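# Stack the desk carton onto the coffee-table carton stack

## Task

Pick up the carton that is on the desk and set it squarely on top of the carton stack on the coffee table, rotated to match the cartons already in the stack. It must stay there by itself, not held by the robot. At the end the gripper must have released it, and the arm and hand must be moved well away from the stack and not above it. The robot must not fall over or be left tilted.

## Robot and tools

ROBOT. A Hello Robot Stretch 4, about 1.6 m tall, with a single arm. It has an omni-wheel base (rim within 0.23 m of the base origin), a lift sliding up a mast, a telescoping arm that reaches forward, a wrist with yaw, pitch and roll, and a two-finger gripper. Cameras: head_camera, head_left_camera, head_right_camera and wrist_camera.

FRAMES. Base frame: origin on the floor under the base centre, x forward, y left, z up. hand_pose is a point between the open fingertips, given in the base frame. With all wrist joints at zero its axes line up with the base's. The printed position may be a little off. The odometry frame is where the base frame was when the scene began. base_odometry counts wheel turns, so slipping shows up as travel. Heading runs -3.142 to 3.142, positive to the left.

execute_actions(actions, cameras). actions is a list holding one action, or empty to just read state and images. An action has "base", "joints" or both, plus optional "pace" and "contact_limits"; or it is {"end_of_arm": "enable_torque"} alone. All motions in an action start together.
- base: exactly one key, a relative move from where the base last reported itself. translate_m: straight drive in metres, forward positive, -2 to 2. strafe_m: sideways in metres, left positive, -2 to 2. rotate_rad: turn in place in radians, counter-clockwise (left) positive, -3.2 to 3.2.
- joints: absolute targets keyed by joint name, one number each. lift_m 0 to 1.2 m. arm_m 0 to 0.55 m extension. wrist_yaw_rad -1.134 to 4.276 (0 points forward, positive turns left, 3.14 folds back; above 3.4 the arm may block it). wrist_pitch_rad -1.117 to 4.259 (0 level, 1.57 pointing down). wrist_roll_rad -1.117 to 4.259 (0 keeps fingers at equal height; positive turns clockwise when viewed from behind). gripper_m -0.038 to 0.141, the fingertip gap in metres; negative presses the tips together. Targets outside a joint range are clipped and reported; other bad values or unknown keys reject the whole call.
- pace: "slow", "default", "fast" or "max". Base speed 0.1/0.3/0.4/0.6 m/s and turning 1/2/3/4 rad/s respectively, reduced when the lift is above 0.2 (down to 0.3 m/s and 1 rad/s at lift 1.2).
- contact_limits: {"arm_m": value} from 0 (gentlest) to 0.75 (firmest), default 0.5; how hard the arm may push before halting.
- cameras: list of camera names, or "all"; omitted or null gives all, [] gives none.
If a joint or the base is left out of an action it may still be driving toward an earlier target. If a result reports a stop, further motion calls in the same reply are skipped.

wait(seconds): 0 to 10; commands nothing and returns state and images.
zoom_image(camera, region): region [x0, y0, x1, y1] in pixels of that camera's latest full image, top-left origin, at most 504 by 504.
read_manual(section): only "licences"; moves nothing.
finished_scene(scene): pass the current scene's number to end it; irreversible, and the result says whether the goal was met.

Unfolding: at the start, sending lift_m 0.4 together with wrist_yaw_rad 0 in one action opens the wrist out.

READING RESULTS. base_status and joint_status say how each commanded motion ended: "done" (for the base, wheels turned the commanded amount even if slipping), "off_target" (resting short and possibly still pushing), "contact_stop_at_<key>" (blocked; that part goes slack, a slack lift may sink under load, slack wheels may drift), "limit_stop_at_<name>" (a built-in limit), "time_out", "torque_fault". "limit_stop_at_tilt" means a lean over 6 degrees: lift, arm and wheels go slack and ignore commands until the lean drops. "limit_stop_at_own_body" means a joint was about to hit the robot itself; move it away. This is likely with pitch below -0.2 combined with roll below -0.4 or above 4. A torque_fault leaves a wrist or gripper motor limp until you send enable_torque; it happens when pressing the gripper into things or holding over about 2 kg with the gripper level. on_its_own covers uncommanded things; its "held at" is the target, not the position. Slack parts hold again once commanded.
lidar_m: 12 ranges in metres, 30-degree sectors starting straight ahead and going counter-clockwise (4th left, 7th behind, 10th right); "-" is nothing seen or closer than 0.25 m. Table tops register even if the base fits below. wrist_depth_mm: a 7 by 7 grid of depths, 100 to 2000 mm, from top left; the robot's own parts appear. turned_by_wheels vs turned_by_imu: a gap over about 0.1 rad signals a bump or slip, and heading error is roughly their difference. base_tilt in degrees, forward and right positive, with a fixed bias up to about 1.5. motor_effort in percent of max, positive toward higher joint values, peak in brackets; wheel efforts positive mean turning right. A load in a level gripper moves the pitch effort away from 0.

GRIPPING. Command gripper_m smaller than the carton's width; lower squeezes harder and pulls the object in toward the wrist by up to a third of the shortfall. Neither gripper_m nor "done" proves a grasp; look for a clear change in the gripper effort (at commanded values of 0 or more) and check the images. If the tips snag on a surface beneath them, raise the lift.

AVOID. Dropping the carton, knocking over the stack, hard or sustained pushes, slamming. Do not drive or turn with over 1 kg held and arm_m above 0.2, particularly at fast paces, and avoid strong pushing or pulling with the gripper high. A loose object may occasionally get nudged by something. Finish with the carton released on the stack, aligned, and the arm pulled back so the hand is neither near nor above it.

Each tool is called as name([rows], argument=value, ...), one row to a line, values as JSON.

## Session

execute_actions(actions=[])

Scene clock: 0.00 s.
base_odometry: x=+0.000 y=+0.000 heading=+0.000 (m, m, rad; odometry frame)
turned_by_wheels: +0.000 (rad since the last result)
turned_by_imu: +0.000 (rad since the last result)
base_tilt: forward=-0.2 right=-0.4 (deg)
lidar_m: 1.10 2.55 1.18 0.92 0.88 0.95 1.37 1.41 1.49 2.62 2.58 1.34
base_status: not commanded
joint_positions: lift_m=+0.200 arm_m=-0.001 wrist_yaw_rad=+3.240 wrist_pitch_rad=+0.006 wrist_roll_rad=+0.019 gripper_m=+0.057
joint_status: not commanded
motor_effort: lift_m=+20 arm_m=+0 wrist_yaw_rad=-1 wrist_pitch_rad=-6 wrist_roll_rad=+1 gripper_m=-1 wheel_0=+0 wheel_1=+0 wheel_2=+0 (%)
hand_pose: x=-0.1255 y=+0.0588 z=+0.3762 quat_wxyz=(-0.049, -0.003, +0.009, +0.999) (m; base frame)
wrist_depth_mm: - - 137 - 1576 1098 891 / - - 135 - 1537 1098 891 / - 107 135 - 1576 1118 904 / - 124 137 - 1618 1118 904 / 189 - - - 1576 1118 917 / 211 1618 198 1576 195 1138 904 / 210 1025 1025 145 1025 960 891
pictures: head_camera, head_left_camera, head_right_camera, wrist_camera
Images, in order (width x height): head_camera 420x560, head_left_camera 420x672, head_right_camera 420x672, wrist_camera 616x392.

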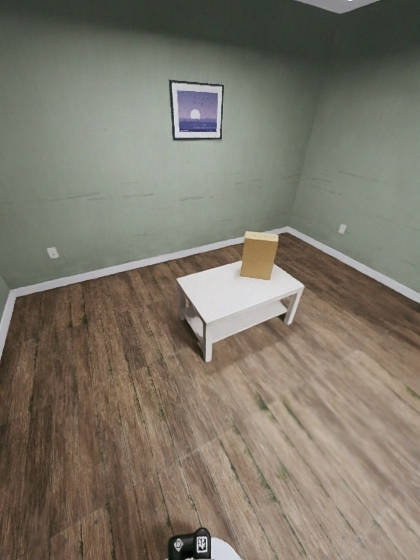

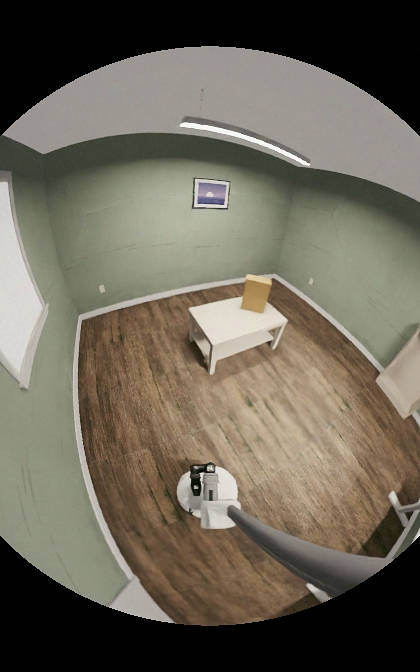

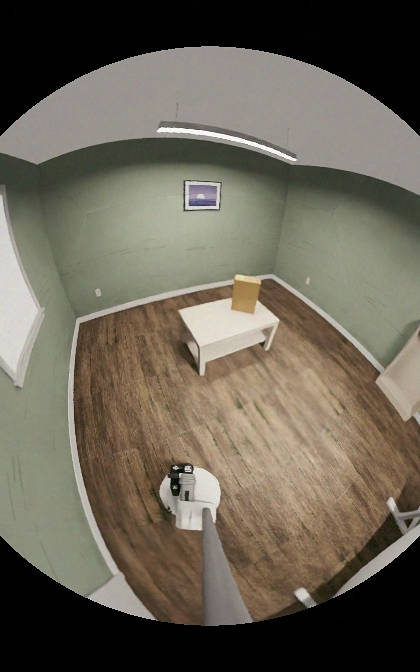

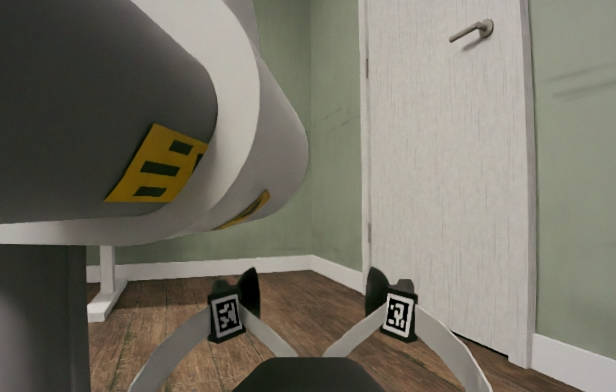

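execute_actions([
  {"base":{"rotate_rad":-2.2},"joints":{"lift_m":0.6,"wrist_yaw_rad":0,"gripper_m":0.141},"pace":"fast"},
], cameras=["head_camera","wrist_camera"])

Scene clock: 3.83 s.
base_odometry: x=+0.000 y=+0.000 heading=-2.200 (m, m, rad; odometry frame)
turned_by_wheels: -2.200 (rad since the last result)
turned_by_imu: -2.185 (rad since the last result)
base_tilt: forward=-0.3 right=-0.4 (deg)
lidar_m: 1.42 2.00 2.57 1.46 1.10 2.54 1.28 0.93 0.89 0.90 1.21 1.38
base_status: done
joint_positions: lift_m=+0.600 arm_m=-0.001 wrist_yaw_rad=+0.001 wrist_pitch_rad=+0.006 wrist_roll_rad=+0.019 gripper_m=+0.141
joint_status: all done
motor_effort: lift_m=+23(25) arm_m=+0(0) wrist_yaw_rad=-3(8) wrist_pitch_rad=-5(7) wrist_roll_rad=+1(0) gripper_m=-1(2) wheel_0=+1(9) wheel_1=+0(6) wheel_2=+0(10) (%)
hand_pose: x=+0.4587 y=-0.0873 z=+0.7762 quat_wxyz=(+1.000, +0.010, +0.003, +0.000) (m; base frame)
wrist_depth_mm: - - - - - 1808 1661 / - - - - 1983 1808 1661 / - - - - 1983 1808 1708 / - - - - 1430 1863 1618 / - - - - 1983 1756 1618 / - 216 - - 1983 206 1661 / - 1921 1983 150 1921 1708 1618
pictures: head_camera, wrist_camera
Images, in order (width x height): head_camera 420x560, wrist_camera 616x392.

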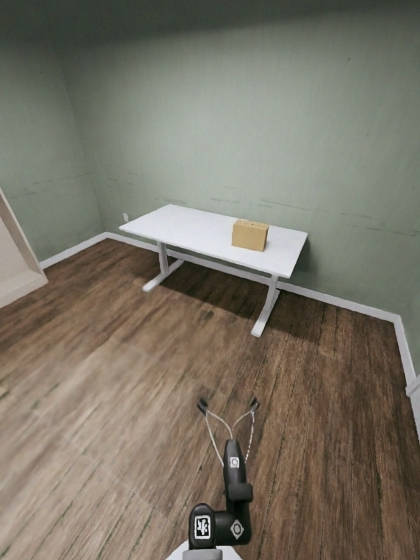

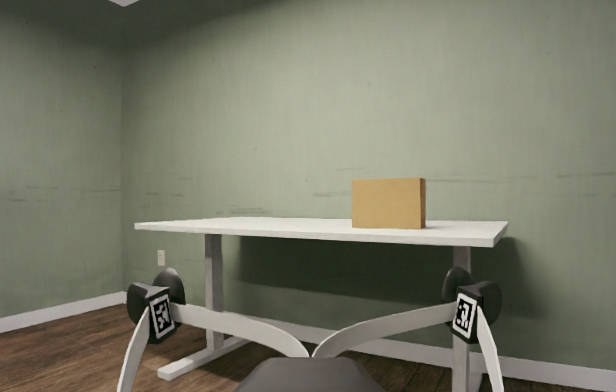

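execute_actions([
  {"base":{"rotate_rad":-0.18},"pace":"fast"},
], cameras=[])

execute_actions([
  {"base":{"translate_m":1.08},"joints":{"lift_m":1.12,"wrist_pitch_rad":1.57,"wrist_roll_rad":1.8,"arm_m":0.48},"pace":"fast"},
], cameras=["wrist_camera"])

Scene clock: 7.13 s.
base_odometry: x=+0.000 y=+0.000 heading=-2.380 (m, m, rad; odometry frame)
turned_by_wheels: -0.180 (rad since the last result)
turned_by_imu: -0.178 (rad since the last result)
base_tilt: forward=-0.2 right=-0.3 (deg)
lidar_m: 1.38 1.69 2.57 2.86 1.11 1.19 1.64 1.01 0.87 0.87 1.04 2.00
base_status: done
joint_positions: lift_m=+0.600 arm_m=-0.001 wrist_yaw_rad=+0.000 wrist_pitch_rad=+0.006 wrist_roll_rad=+0.019 gripper_m=+0.141
joint_status: not commanded
motor_effort: lift_m=+23(23) arm_m=+0(0) wrist_yaw_rad=+0(3) wrist_pitch_rad=-6(6) wrist_roll_rad=+0(0) gripper_m=-1(1) wheel_0=+0(7) wheel_1=-1(3) wheel_2=-1(6) (%)
hand_pose: x=+0.4587 y=-0.0874 z=+0.7762 quat_wxyz=(+1.000, +0.010, +0.003, +0.000) (m; base frame)
wrist_depth_mm: - - - - 1983 1808 1756 / - - - - - 1808 1708 / - - - - - 1863 1708 / - - - 1464 1921 1863 1708 / - - - - 1921 1863 1661 / - 216 - - 1576 206 1708 / - 1921 1983 150 1863 1756 1708
pictures: none
No camera images: the call's "cameras" was empty. Leave "cameras" out to get every camera's image.

Scene clock: 11.20 s.
base_odometry: x=-0.782 y=-0.745 heading=-2.380 (m, m, rad; odometry frame)
turned_by_wheels: +0.000 (rad since the last result)
turned_by_imu: -0.003 (rad since the last result)
base_tilt: forward=-0.3 right=-0.3 (deg)
lidar_m: 0.36 0.45 0.89 2.18 2.24 2.02 2.33 1.39 1.20 1.21 0.41 0.36
base_status: done
joint_positions: lift_m=+1.120 arm_m=+0.479 wrist_yaw_rad=+0.000 wrist_pitch_rad=+1.570 wrist_roll_rad=+1.799 gripper_m=+0.141
joint_status: all done
motor_effort: lift_m=+23(24) arm_m=+7(7) wrist_yaw_rad=-1(0) wrist_pitch_rad=+0(4) wrist_roll_rad=+3(7) gripper_m=-2(2) wheel_0=+0(6) wheel_1=+0(5) wheel_2=+0(12) (%)
hand_pose: x=+0.6501 y=-0.0874 z=+1.0094 quat_wxyz=(+0.440, +0.554, +0.439, -0.553) (m; base frame)
wrist_depth_mm: 521 521 521 521 517 512 1229 / 530 521 521 521 512 512 1229 / 521 521 517 517 508 512 1025 / 525 521 517 334 332 512 1025 / 521 521 517 334 334 512 1025 / 521 216 512 334 332 207 1229 / 517 517 517 151 512 508 1205
pictures: wrist_camera
Images, in order (width x height): wrist_camera 616x392.

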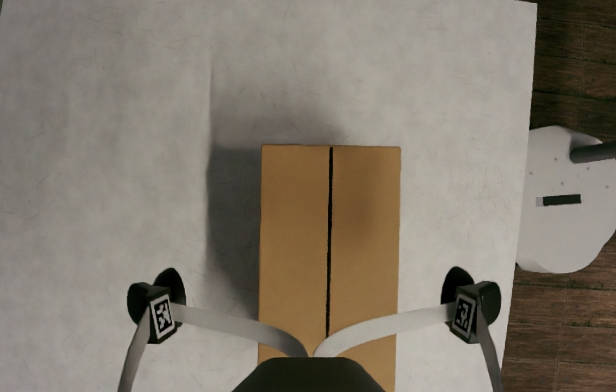

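execute_actions([
  {"base":{"strafe_m":0.03},"joints":{"lift_m":0.978,"wrist_roll_rad":1.82,"arm_m":0.473}},
], cameras=["wrist_camera"])

execute_actions([
  {"joints":{"gripper_m":0.04}},
], cameras=["wrist_camera"])

Scene clock: 16.67 s.
base_odometry: x=-0.761 y=-0.767 heading=-2.380 (m, m, rad; odometry frame)
turned_by_wheels: +0.000 (rad since the last result)
turned_by_imu: +0.001 (rad since the last result)
base_tilt: forward=-0.3 right=-0.3 (deg)
lidar_m: 0.37 0.46 0.91 2.19 2.23 2.00 2.38 1.41 1.23 1.23 0.41 0.36
base_status: done
joint_positions: lift_m=+0.978 arm_m=+0.474 wrist_yaw_rad=+0.000 wrist_pitch_rad=+1.570 wrist_roll_rad=+1.819 gripper_m=+0.141
joint_status: all done
motor_effort: lift_m=+15(22) arm_m=-6(12) wrist_yaw_rad=-1(1) wrist_pitch_rad=+2(0) wrist_roll_rad=+2(2) gripper_m=+1(1) wheel_0=+2(6) wheel_1=+1(4) wheel_2=+0(1) (%)
hand_pose: x=+0.6454 y=-0.0874 z=+0.8681 quat_wxyz=(+0.434, +0.558, +0.434, -0.558) (m; base frame)
wrist_depth_mm: 379 377 375 375 375 373 370 / 382 377 193 193 191 373 368 / 377 377 193 192 190 373 370 / 379 377 193 191 191 368 368 / 375 377 193 191 190 370 368 / 377 216 192 191 190 207 368 / 377 375 191 150 190 366 366
pictures: wrist_camera
Images, in order (width x height): wrist_camera 616x392.

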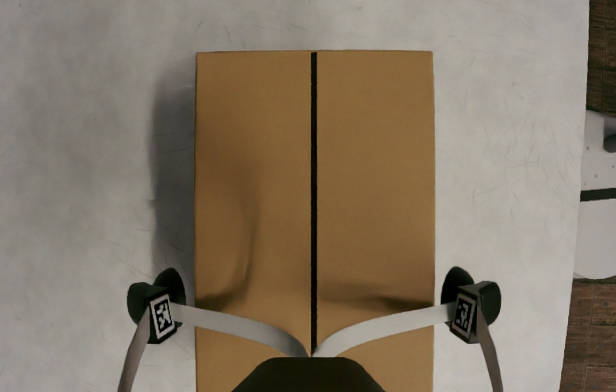

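Scene clock: 18.67 s.
base_odometry: x=-0.761 y=-0.767 heading=-2.380 (m, m, rad; odometry frame)
turned_by_wheels: +0.000 (rad since the last result)
turned_by_imu: +0.000 (rad since the last result)
base_tilt: forward=-0.3 right=-0.3 (deg)
lidar_m: 0.36 0.47 0.91 2.16 2.24 2.00 2.38 1.43 1.23 1.24 0.43 0.38
base_status: not commanded
joint_positions: lift_m=+0.978 arm_m=+0.474 wrist_yaw_rad=+0.000 wrist_pitch_rad=+1.570 wrist_roll_rad=+1.819 gripper_m=+0.040
joint_status: all done
motor_effort: lift_m=+15(15) arm_m=-6(6) wrist_yaw_rad=-1(2) wrist_pitch_rad=+1(0) wrist_roll_rad=+2(2) gripper_m=-24(20) wheel_0=+2(2) wheel_1=+1(1) wheel_2=+0(0) (%)
hand_pose: x=+0.6453 y=-0.0874 z=+0.8680 quat_wxyz=(+0.434, +0.558, +0.434, -0.558) (m; base frame)
wrist_depth_mm: 379 379 375 375 373 370 368 / 375 377 171 169 169 370 368 / 377 377 170 169 168 368 368 / 377 375 169 169 168 370 370 / 377 375 170 169 168 370 366 / 377 186 169 168 167 177 368 / 375 373 169 168 167 366 723
pictures: wrist_camera
Images, in order (width x height): wrist_camera 616x392.

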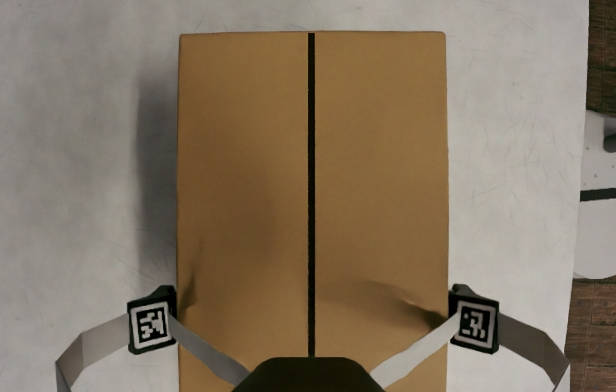

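execute_actions([
  {"base":{"rotate_rad":2.535},"joints":{"lift_m":1.1,"arm_m":0.25}},
], cameras=[])

execute_actions([
  {"base":{"translate_m":1.75},"joints":{"wrist_roll_rad":1.93,"arm_m":0.33},"pace":"fast"},
], cameras=["wrist_camera","head_right_camera"])

Scene clock: 24.57 s.
base_odometry: x=-0.761 y=-0.767 heading=+0.155 (m, m, rad; odometry frame)
turned_by_wheels: +2.535 (rad since the last result)
turned_by_imu: +2.521 (rad since the last result)
base_tilt: forward=-0.2 right=-0.4 (deg)
lidar_m: 0.36 2.74 1.51 1.23 1.24 1.43 0.38 0.36 0.45 0.74 2.17 0.36
base_status: done
joint_positions: lift_m=+1.100 arm_m=+0.251 wrist_yaw_rad=+0.000 wrist_pitch_rad=+1.570 wrist_roll_rad=+1.820 gripper_m=+0.040
joint_status: all done
motor_effort: lift_m=+23(25) arm_m=-7(8) wrist_yaw_rad=-2(1) wrist_pitch_rad=+0(1) wrist_roll_rad=+1(3) gripper_m=-22(23) wheel_0=+1(6) wheel_1=+1(3) wheel_2=+1(5) (%)
hand_pose: x=+0.4224 y=-0.0874 z=+0.9894 quat_wxyz=(+0.434, +0.558, +0.434, -0.558) (m; base frame)
wrist_depth_mm: 1255 1255 1255 1229 1229 1205 1229 / 1281 1255 171 170 169 1229 1229 / 1255 1229 170 169 168 1042 1205 / 1229 1255 169 169 168 1008 1205 / 1229 1229 169 168 168 991 1205 / 1229 186 169 168 167 177 1205 / 1255 1255 169 168 167 1229 1205
pictures: none
No camera images: the call's "cameras" was empty. Leave "cameras" out to get every camera's image.

Scene clock: 31.37 s.
base_odometry: x=+0.968 y=-0.496 heading=+0.155 (m, m, rad; odometry frame)
turned_by_wheels: +0.000 (rad since the last result)
turned_by_imu: -0.005 (rad since the last result)
base_tilt: forward=-0.2 right=-0.4 (deg)
lidar_m: 0.31 0.32 0.38 1.77 1.77 2.01 2.06 2.05 1.98 1.90 1.96 0.42
base_status: done
joint_positions: lift_m=+1.100 arm_m=+0.329 wrist_yaw_rad=+0.000 wrist_pitch_rad=+1.570 wrist_roll_rad=+1.929 gripper_m=+0.040
joint_status: all done
motor_effort: lift_m=+23(23) arm_m=+7(8) wrist_yaw_rad=-1(0) wrist_pitch_rad=+1(1) wrist_roll_rad=+3(7) gripper_m=-21(22) wheel_0=-1(5) wheel_1=-1(5) wheel_2=+0(8) (%)
hand_pose: x=+0.5000 y=-0.0874 z=+0.9894 quat_wxyz=(+0.403, +0.581, +0.403, -0.581) (m; base frame)
wrist_depth_mm: 1255 1281 1229 1255 1229 1229 1229 / 1255 1229 171 170 169 1229 1205 / 1229 1229 170 169 168 1008 991 / 1229 778 170 168 168 1008 991 / 1229 407 169 169 168 1008 1205 / 1229 186 169 169 168 177 1229 / 1255 407 168 168 167 759 1229
pictures: head_right_camera, wrist_camera
Images, in order (width x height): head_right_camera 420x672, wrist_camera 616x392.

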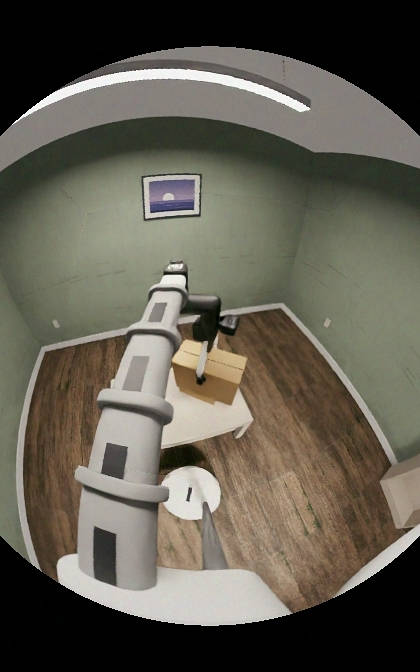

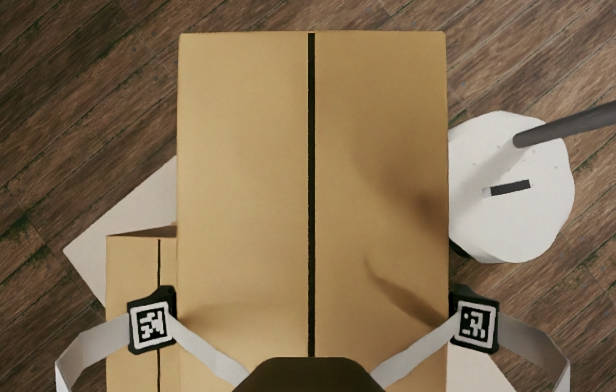

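execute_actions([
  {"base":{"strafe_m":0.048},"joints":{"wrist_roll_rad":1.96,"arm_m":0.528,"lift_m":1.07}},
], cameras=["head_right_camera","head_left_camera"])

zoom_image(camera="head_right_camera", region=[160,300,270,410])

Scene clock: 36.80 s.
base_odometry: x=+0.961 y=-0.449 heading=+0.155 (m, m, rad; odometry frame)
turned_by_wheels: +0.000 (rad since the last result)
turned_by_imu: +0.001 (rad since the last result)
base_tilt: forward=-0.3 right=-0.3 (deg)
lidar_m: 0.31 0.30 0.37 1.70 1.74 1.96 2.07 2.05 2.07 1.97 1.99 0.37
base_status: done
joint_positions: lift_m=+1.070 arm_m=+0.527 wrist_yaw_rad=+0.000 wrist_pitch_rad=+1.570 wrist_roll_rad=+1.960 gripper_m=+0.040
joint_status: all done
motor_effort: lift_m=+16(21) arm_m=+7(7) wrist_yaw_rad=-1(0) wrist_pitch_rad=+1(1) wrist_roll_rad=+2(2) gripper_m=-21(24) wheel_0=+2(6) wheel_1=-1(11) wheel_2=+0(4) (%)
hand_pose: x=+0.6980 y=-0.0874 z=+0.9600 quat_wxyz=(+0.394, +0.587, +0.394, -0.587) (m; base frame)
wrist_depth_mm: 1229 1205 1205 1205 960 1205 1205 / 1229 1205 170 169 169 1182 976 / 1205 1205 170 169 169 976 976 / 1205 1205 170 169 168 741 960 / 1229 1205 170 169 168 732 1182 / 1229 186 169 168 168 177 723 / 1182 1182 168 168 167 732 723
pictures: head_left_camera, head_right_camera
Images, in order (width x height): head_left_camera 420x672, head_right_camera 420x672.

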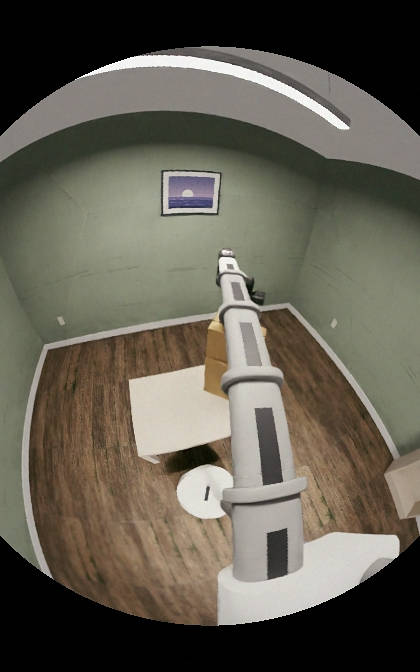

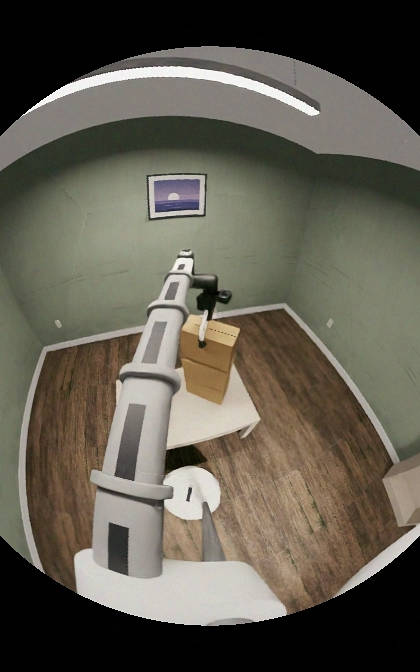

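Region (160, 300, 270, 410) of head_right_camera's 420x672 image, scaled by 4.582, with more detail than that image has.

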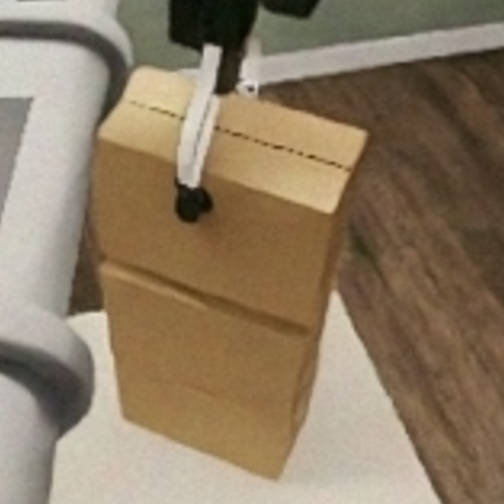

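execute_actions([
  {"joints":{"gripper_m":0.141}},
], cameras=[])

execute_actions([
  {"joints":{"lift_m":1.155},"pace":"fast"},
], cameras=["head_right_camera"])

zoom_image(camera="head_right_camera", region=[160,300,270,410])

execute_actions([
  {"base":{"translate_m":-0.2},"joints":{"arm_m":0},"pace":"fast"},
], cameras=["head_camera"])

Scene clock: 43.03 s.
base_odometry: x=+0.961 y=-0.449 heading=+0.155 (m, m, rad; odometry frame)
turned_by_wheels: +0.000 (rad since the last result)
turned_by_imu: +0.001 (rad since the last result)
base_tilt: forward=-0.2 right=-0.3 (deg)
lidar_m: 0.32 0.30 0.36 1.70 1.73 1.99 2.08 2.07 2.06 1.94 2.00 0.39
base_status: not commanded
joint_positions: lift_m=+1.070 arm_m=+0.527 wrist_yaw_rad=+0.000 wrist_pitch_rad=+1.570 wrist_roll_rad=+1.960 gripper_m=+0.141
joint_status: all done
motor_effort: lift_m=+16(16) arm_m=+7(7) wrist_yaw_rad=+1(0) wrist_pitch_rad=+2(0) wrist_roll_rad=+2(2) gripper_m=+0(24) wheel_0=+3(3) wheel_1=-1(1) wheel_2=+0(0) (%)
hand_pose: x=+0.6980 y=-0.0874 z=+0.9600 quat_wxyz=(+0.394, +0.587, +0.394, -0.587) (m; base frame)
wrist_depth_mm: 1229 1205 1205 1182 1182 1182 1182 / 1205 1229 195 195 193 1182 976 / 1205 1205 195 193 193 1008 976 / 1229 1205 195 193 193 732 976 / 1229 1229 195 193 193 732 1182 / 1205 216 193 193 192 207 723 / 1205 1205 193 151 192 723 732
pictures: none
No camera images: the call's "cameras" was empty. Leave "cameras" out to get every camera's image.

Scene clock: 44.13 s.
base_odometry: x=+0.961 y=-0.449 heading=+0.155 (m, m, rad; odometry frame)
turned_by_wheels: +0.000 (rad since the last result)
turned_by_imu: +0.000 (rad since the last result)
base_tilt: forward=-0.2 right=-0.4 (deg)
lidar_m: 0.31 0.30 0.37 1.72 1.73 1.95 2.12 2.07 2.06 1.97 2.01 0.39
base_status: not commanded
joint_positions: lift_m=+1.155 arm_m=+0.527 wrist_yaw_rad=+0.000 wrist_pitch_rad=+1.570 wrist_roll_rad=+1.960 gripper_m=+0.141
joint_status: all done
motor_effort: lift_m=+23(25) arm_m=+7(7) wrist_yaw_rad=-1(1) wrist_pitch_rad=+0(0) wrist_roll_rad=+2(1) gripper_m=-2(2) wheel_0=+2(2) wheel_1=-1(1) wheel_2=+0(0) (%)
hand_pose: x=+0.6980 y=-0.0874 z=+1.0444 quat_wxyz=(+0.394, +0.587, +0.394, -0.587) (m; base frame)
wrist_depth_mm: 1308 1281 1308 1281 1308 1281 1281 / 1281 1308 1308 831 1281 1281 1255 / 1281 1308 831 278 831 1078 1042 / 1308 1308 831 279 809 820 1042 / 1308 1308 820 278 820 820 1281 / 1308 216 277 277 278 207 820 / 1308 1308 1281 151 820 798 820
pictures: head_right_camera
Images, in order (width x height): head_right_camera 420x672.

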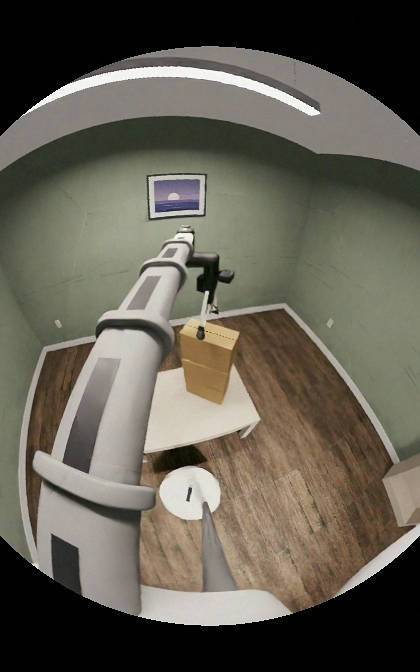

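Region (160, 300, 270, 410) of head_right_camera's 420x672 image, scaled by 4.582, with more detail than that image has.

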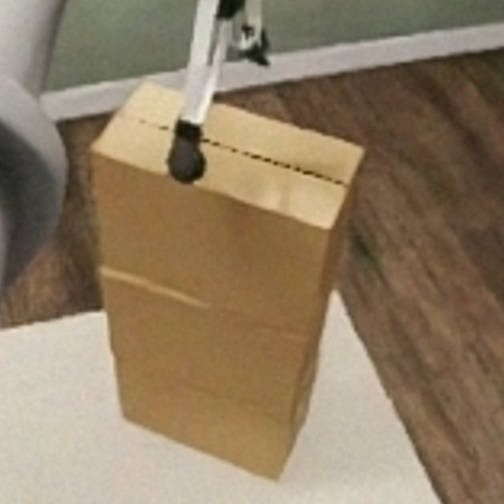

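Scene clock: 46.30 s.
base_odometry: x=+0.763 y=-0.480 heading=+0.155 (m, m, rad; odometry frame)
turned_by_wheels: +0.000 (rad since the last result)
turned_by_imu: +0.001 (rad since the last result)
base_tilt: forward=-0.3 right=-0.4 (deg)
lidar_m: 0.51 0.50 0.58 1.67 1.66 1.88 1.97 1.88 2.10 1.92 2.05 0.61
base_status: done
joint_positions: lift_m=+1.155 arm_m=+0.001 wrist_yaw_rad=+0.000 wrist_pitch_rad=+1.570 wrist_roll_rad=+1.960 gripper_m=+0.141
joint_status: all done
motor_effort: lift_m=+23(23) arm_m=-6(11) wrist_yaw_rad=+0(1) wrist_pitch_rad=-1(0) wrist_roll_rad=+1(1) gripper_m=-1(2) wheel_0=-1(5) wheel_1=+0(1) wheel_2=-1(9) (%)
hand_pose: x=+0.1722 y=-0.0874 z=+1.0444 quat_wxyz=(+0.394, +0.587, +0.394, -0.587) (m; base frame)
wrist_depth_mm: 1308 1281 1308 1308 1308 1281 1255 / 1336 1308 1308 1308 1308 1308 1255 / 1308 1308 1281 1308 1281 1255 338 / 842 1308 1255 1308 1078 1281 1281 / 842 1138 1281 1308 1042 1281 1281 / 831 216 1308 1281 1060 206 1281 / 831 831 1138 151 1281 1255 1308
pictures: head_camera
Images, in order (width x height): head_camera 420x560.

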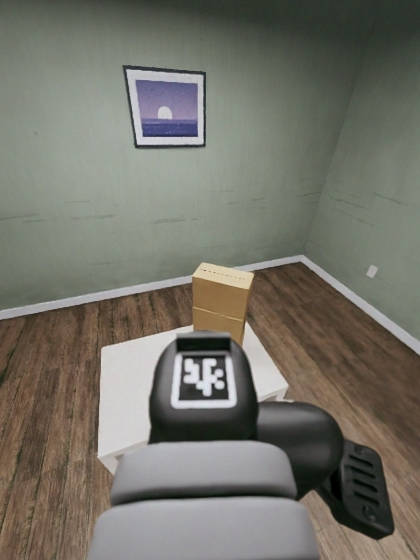

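finished_scene(scene=2)

The scene is finished: the task was done.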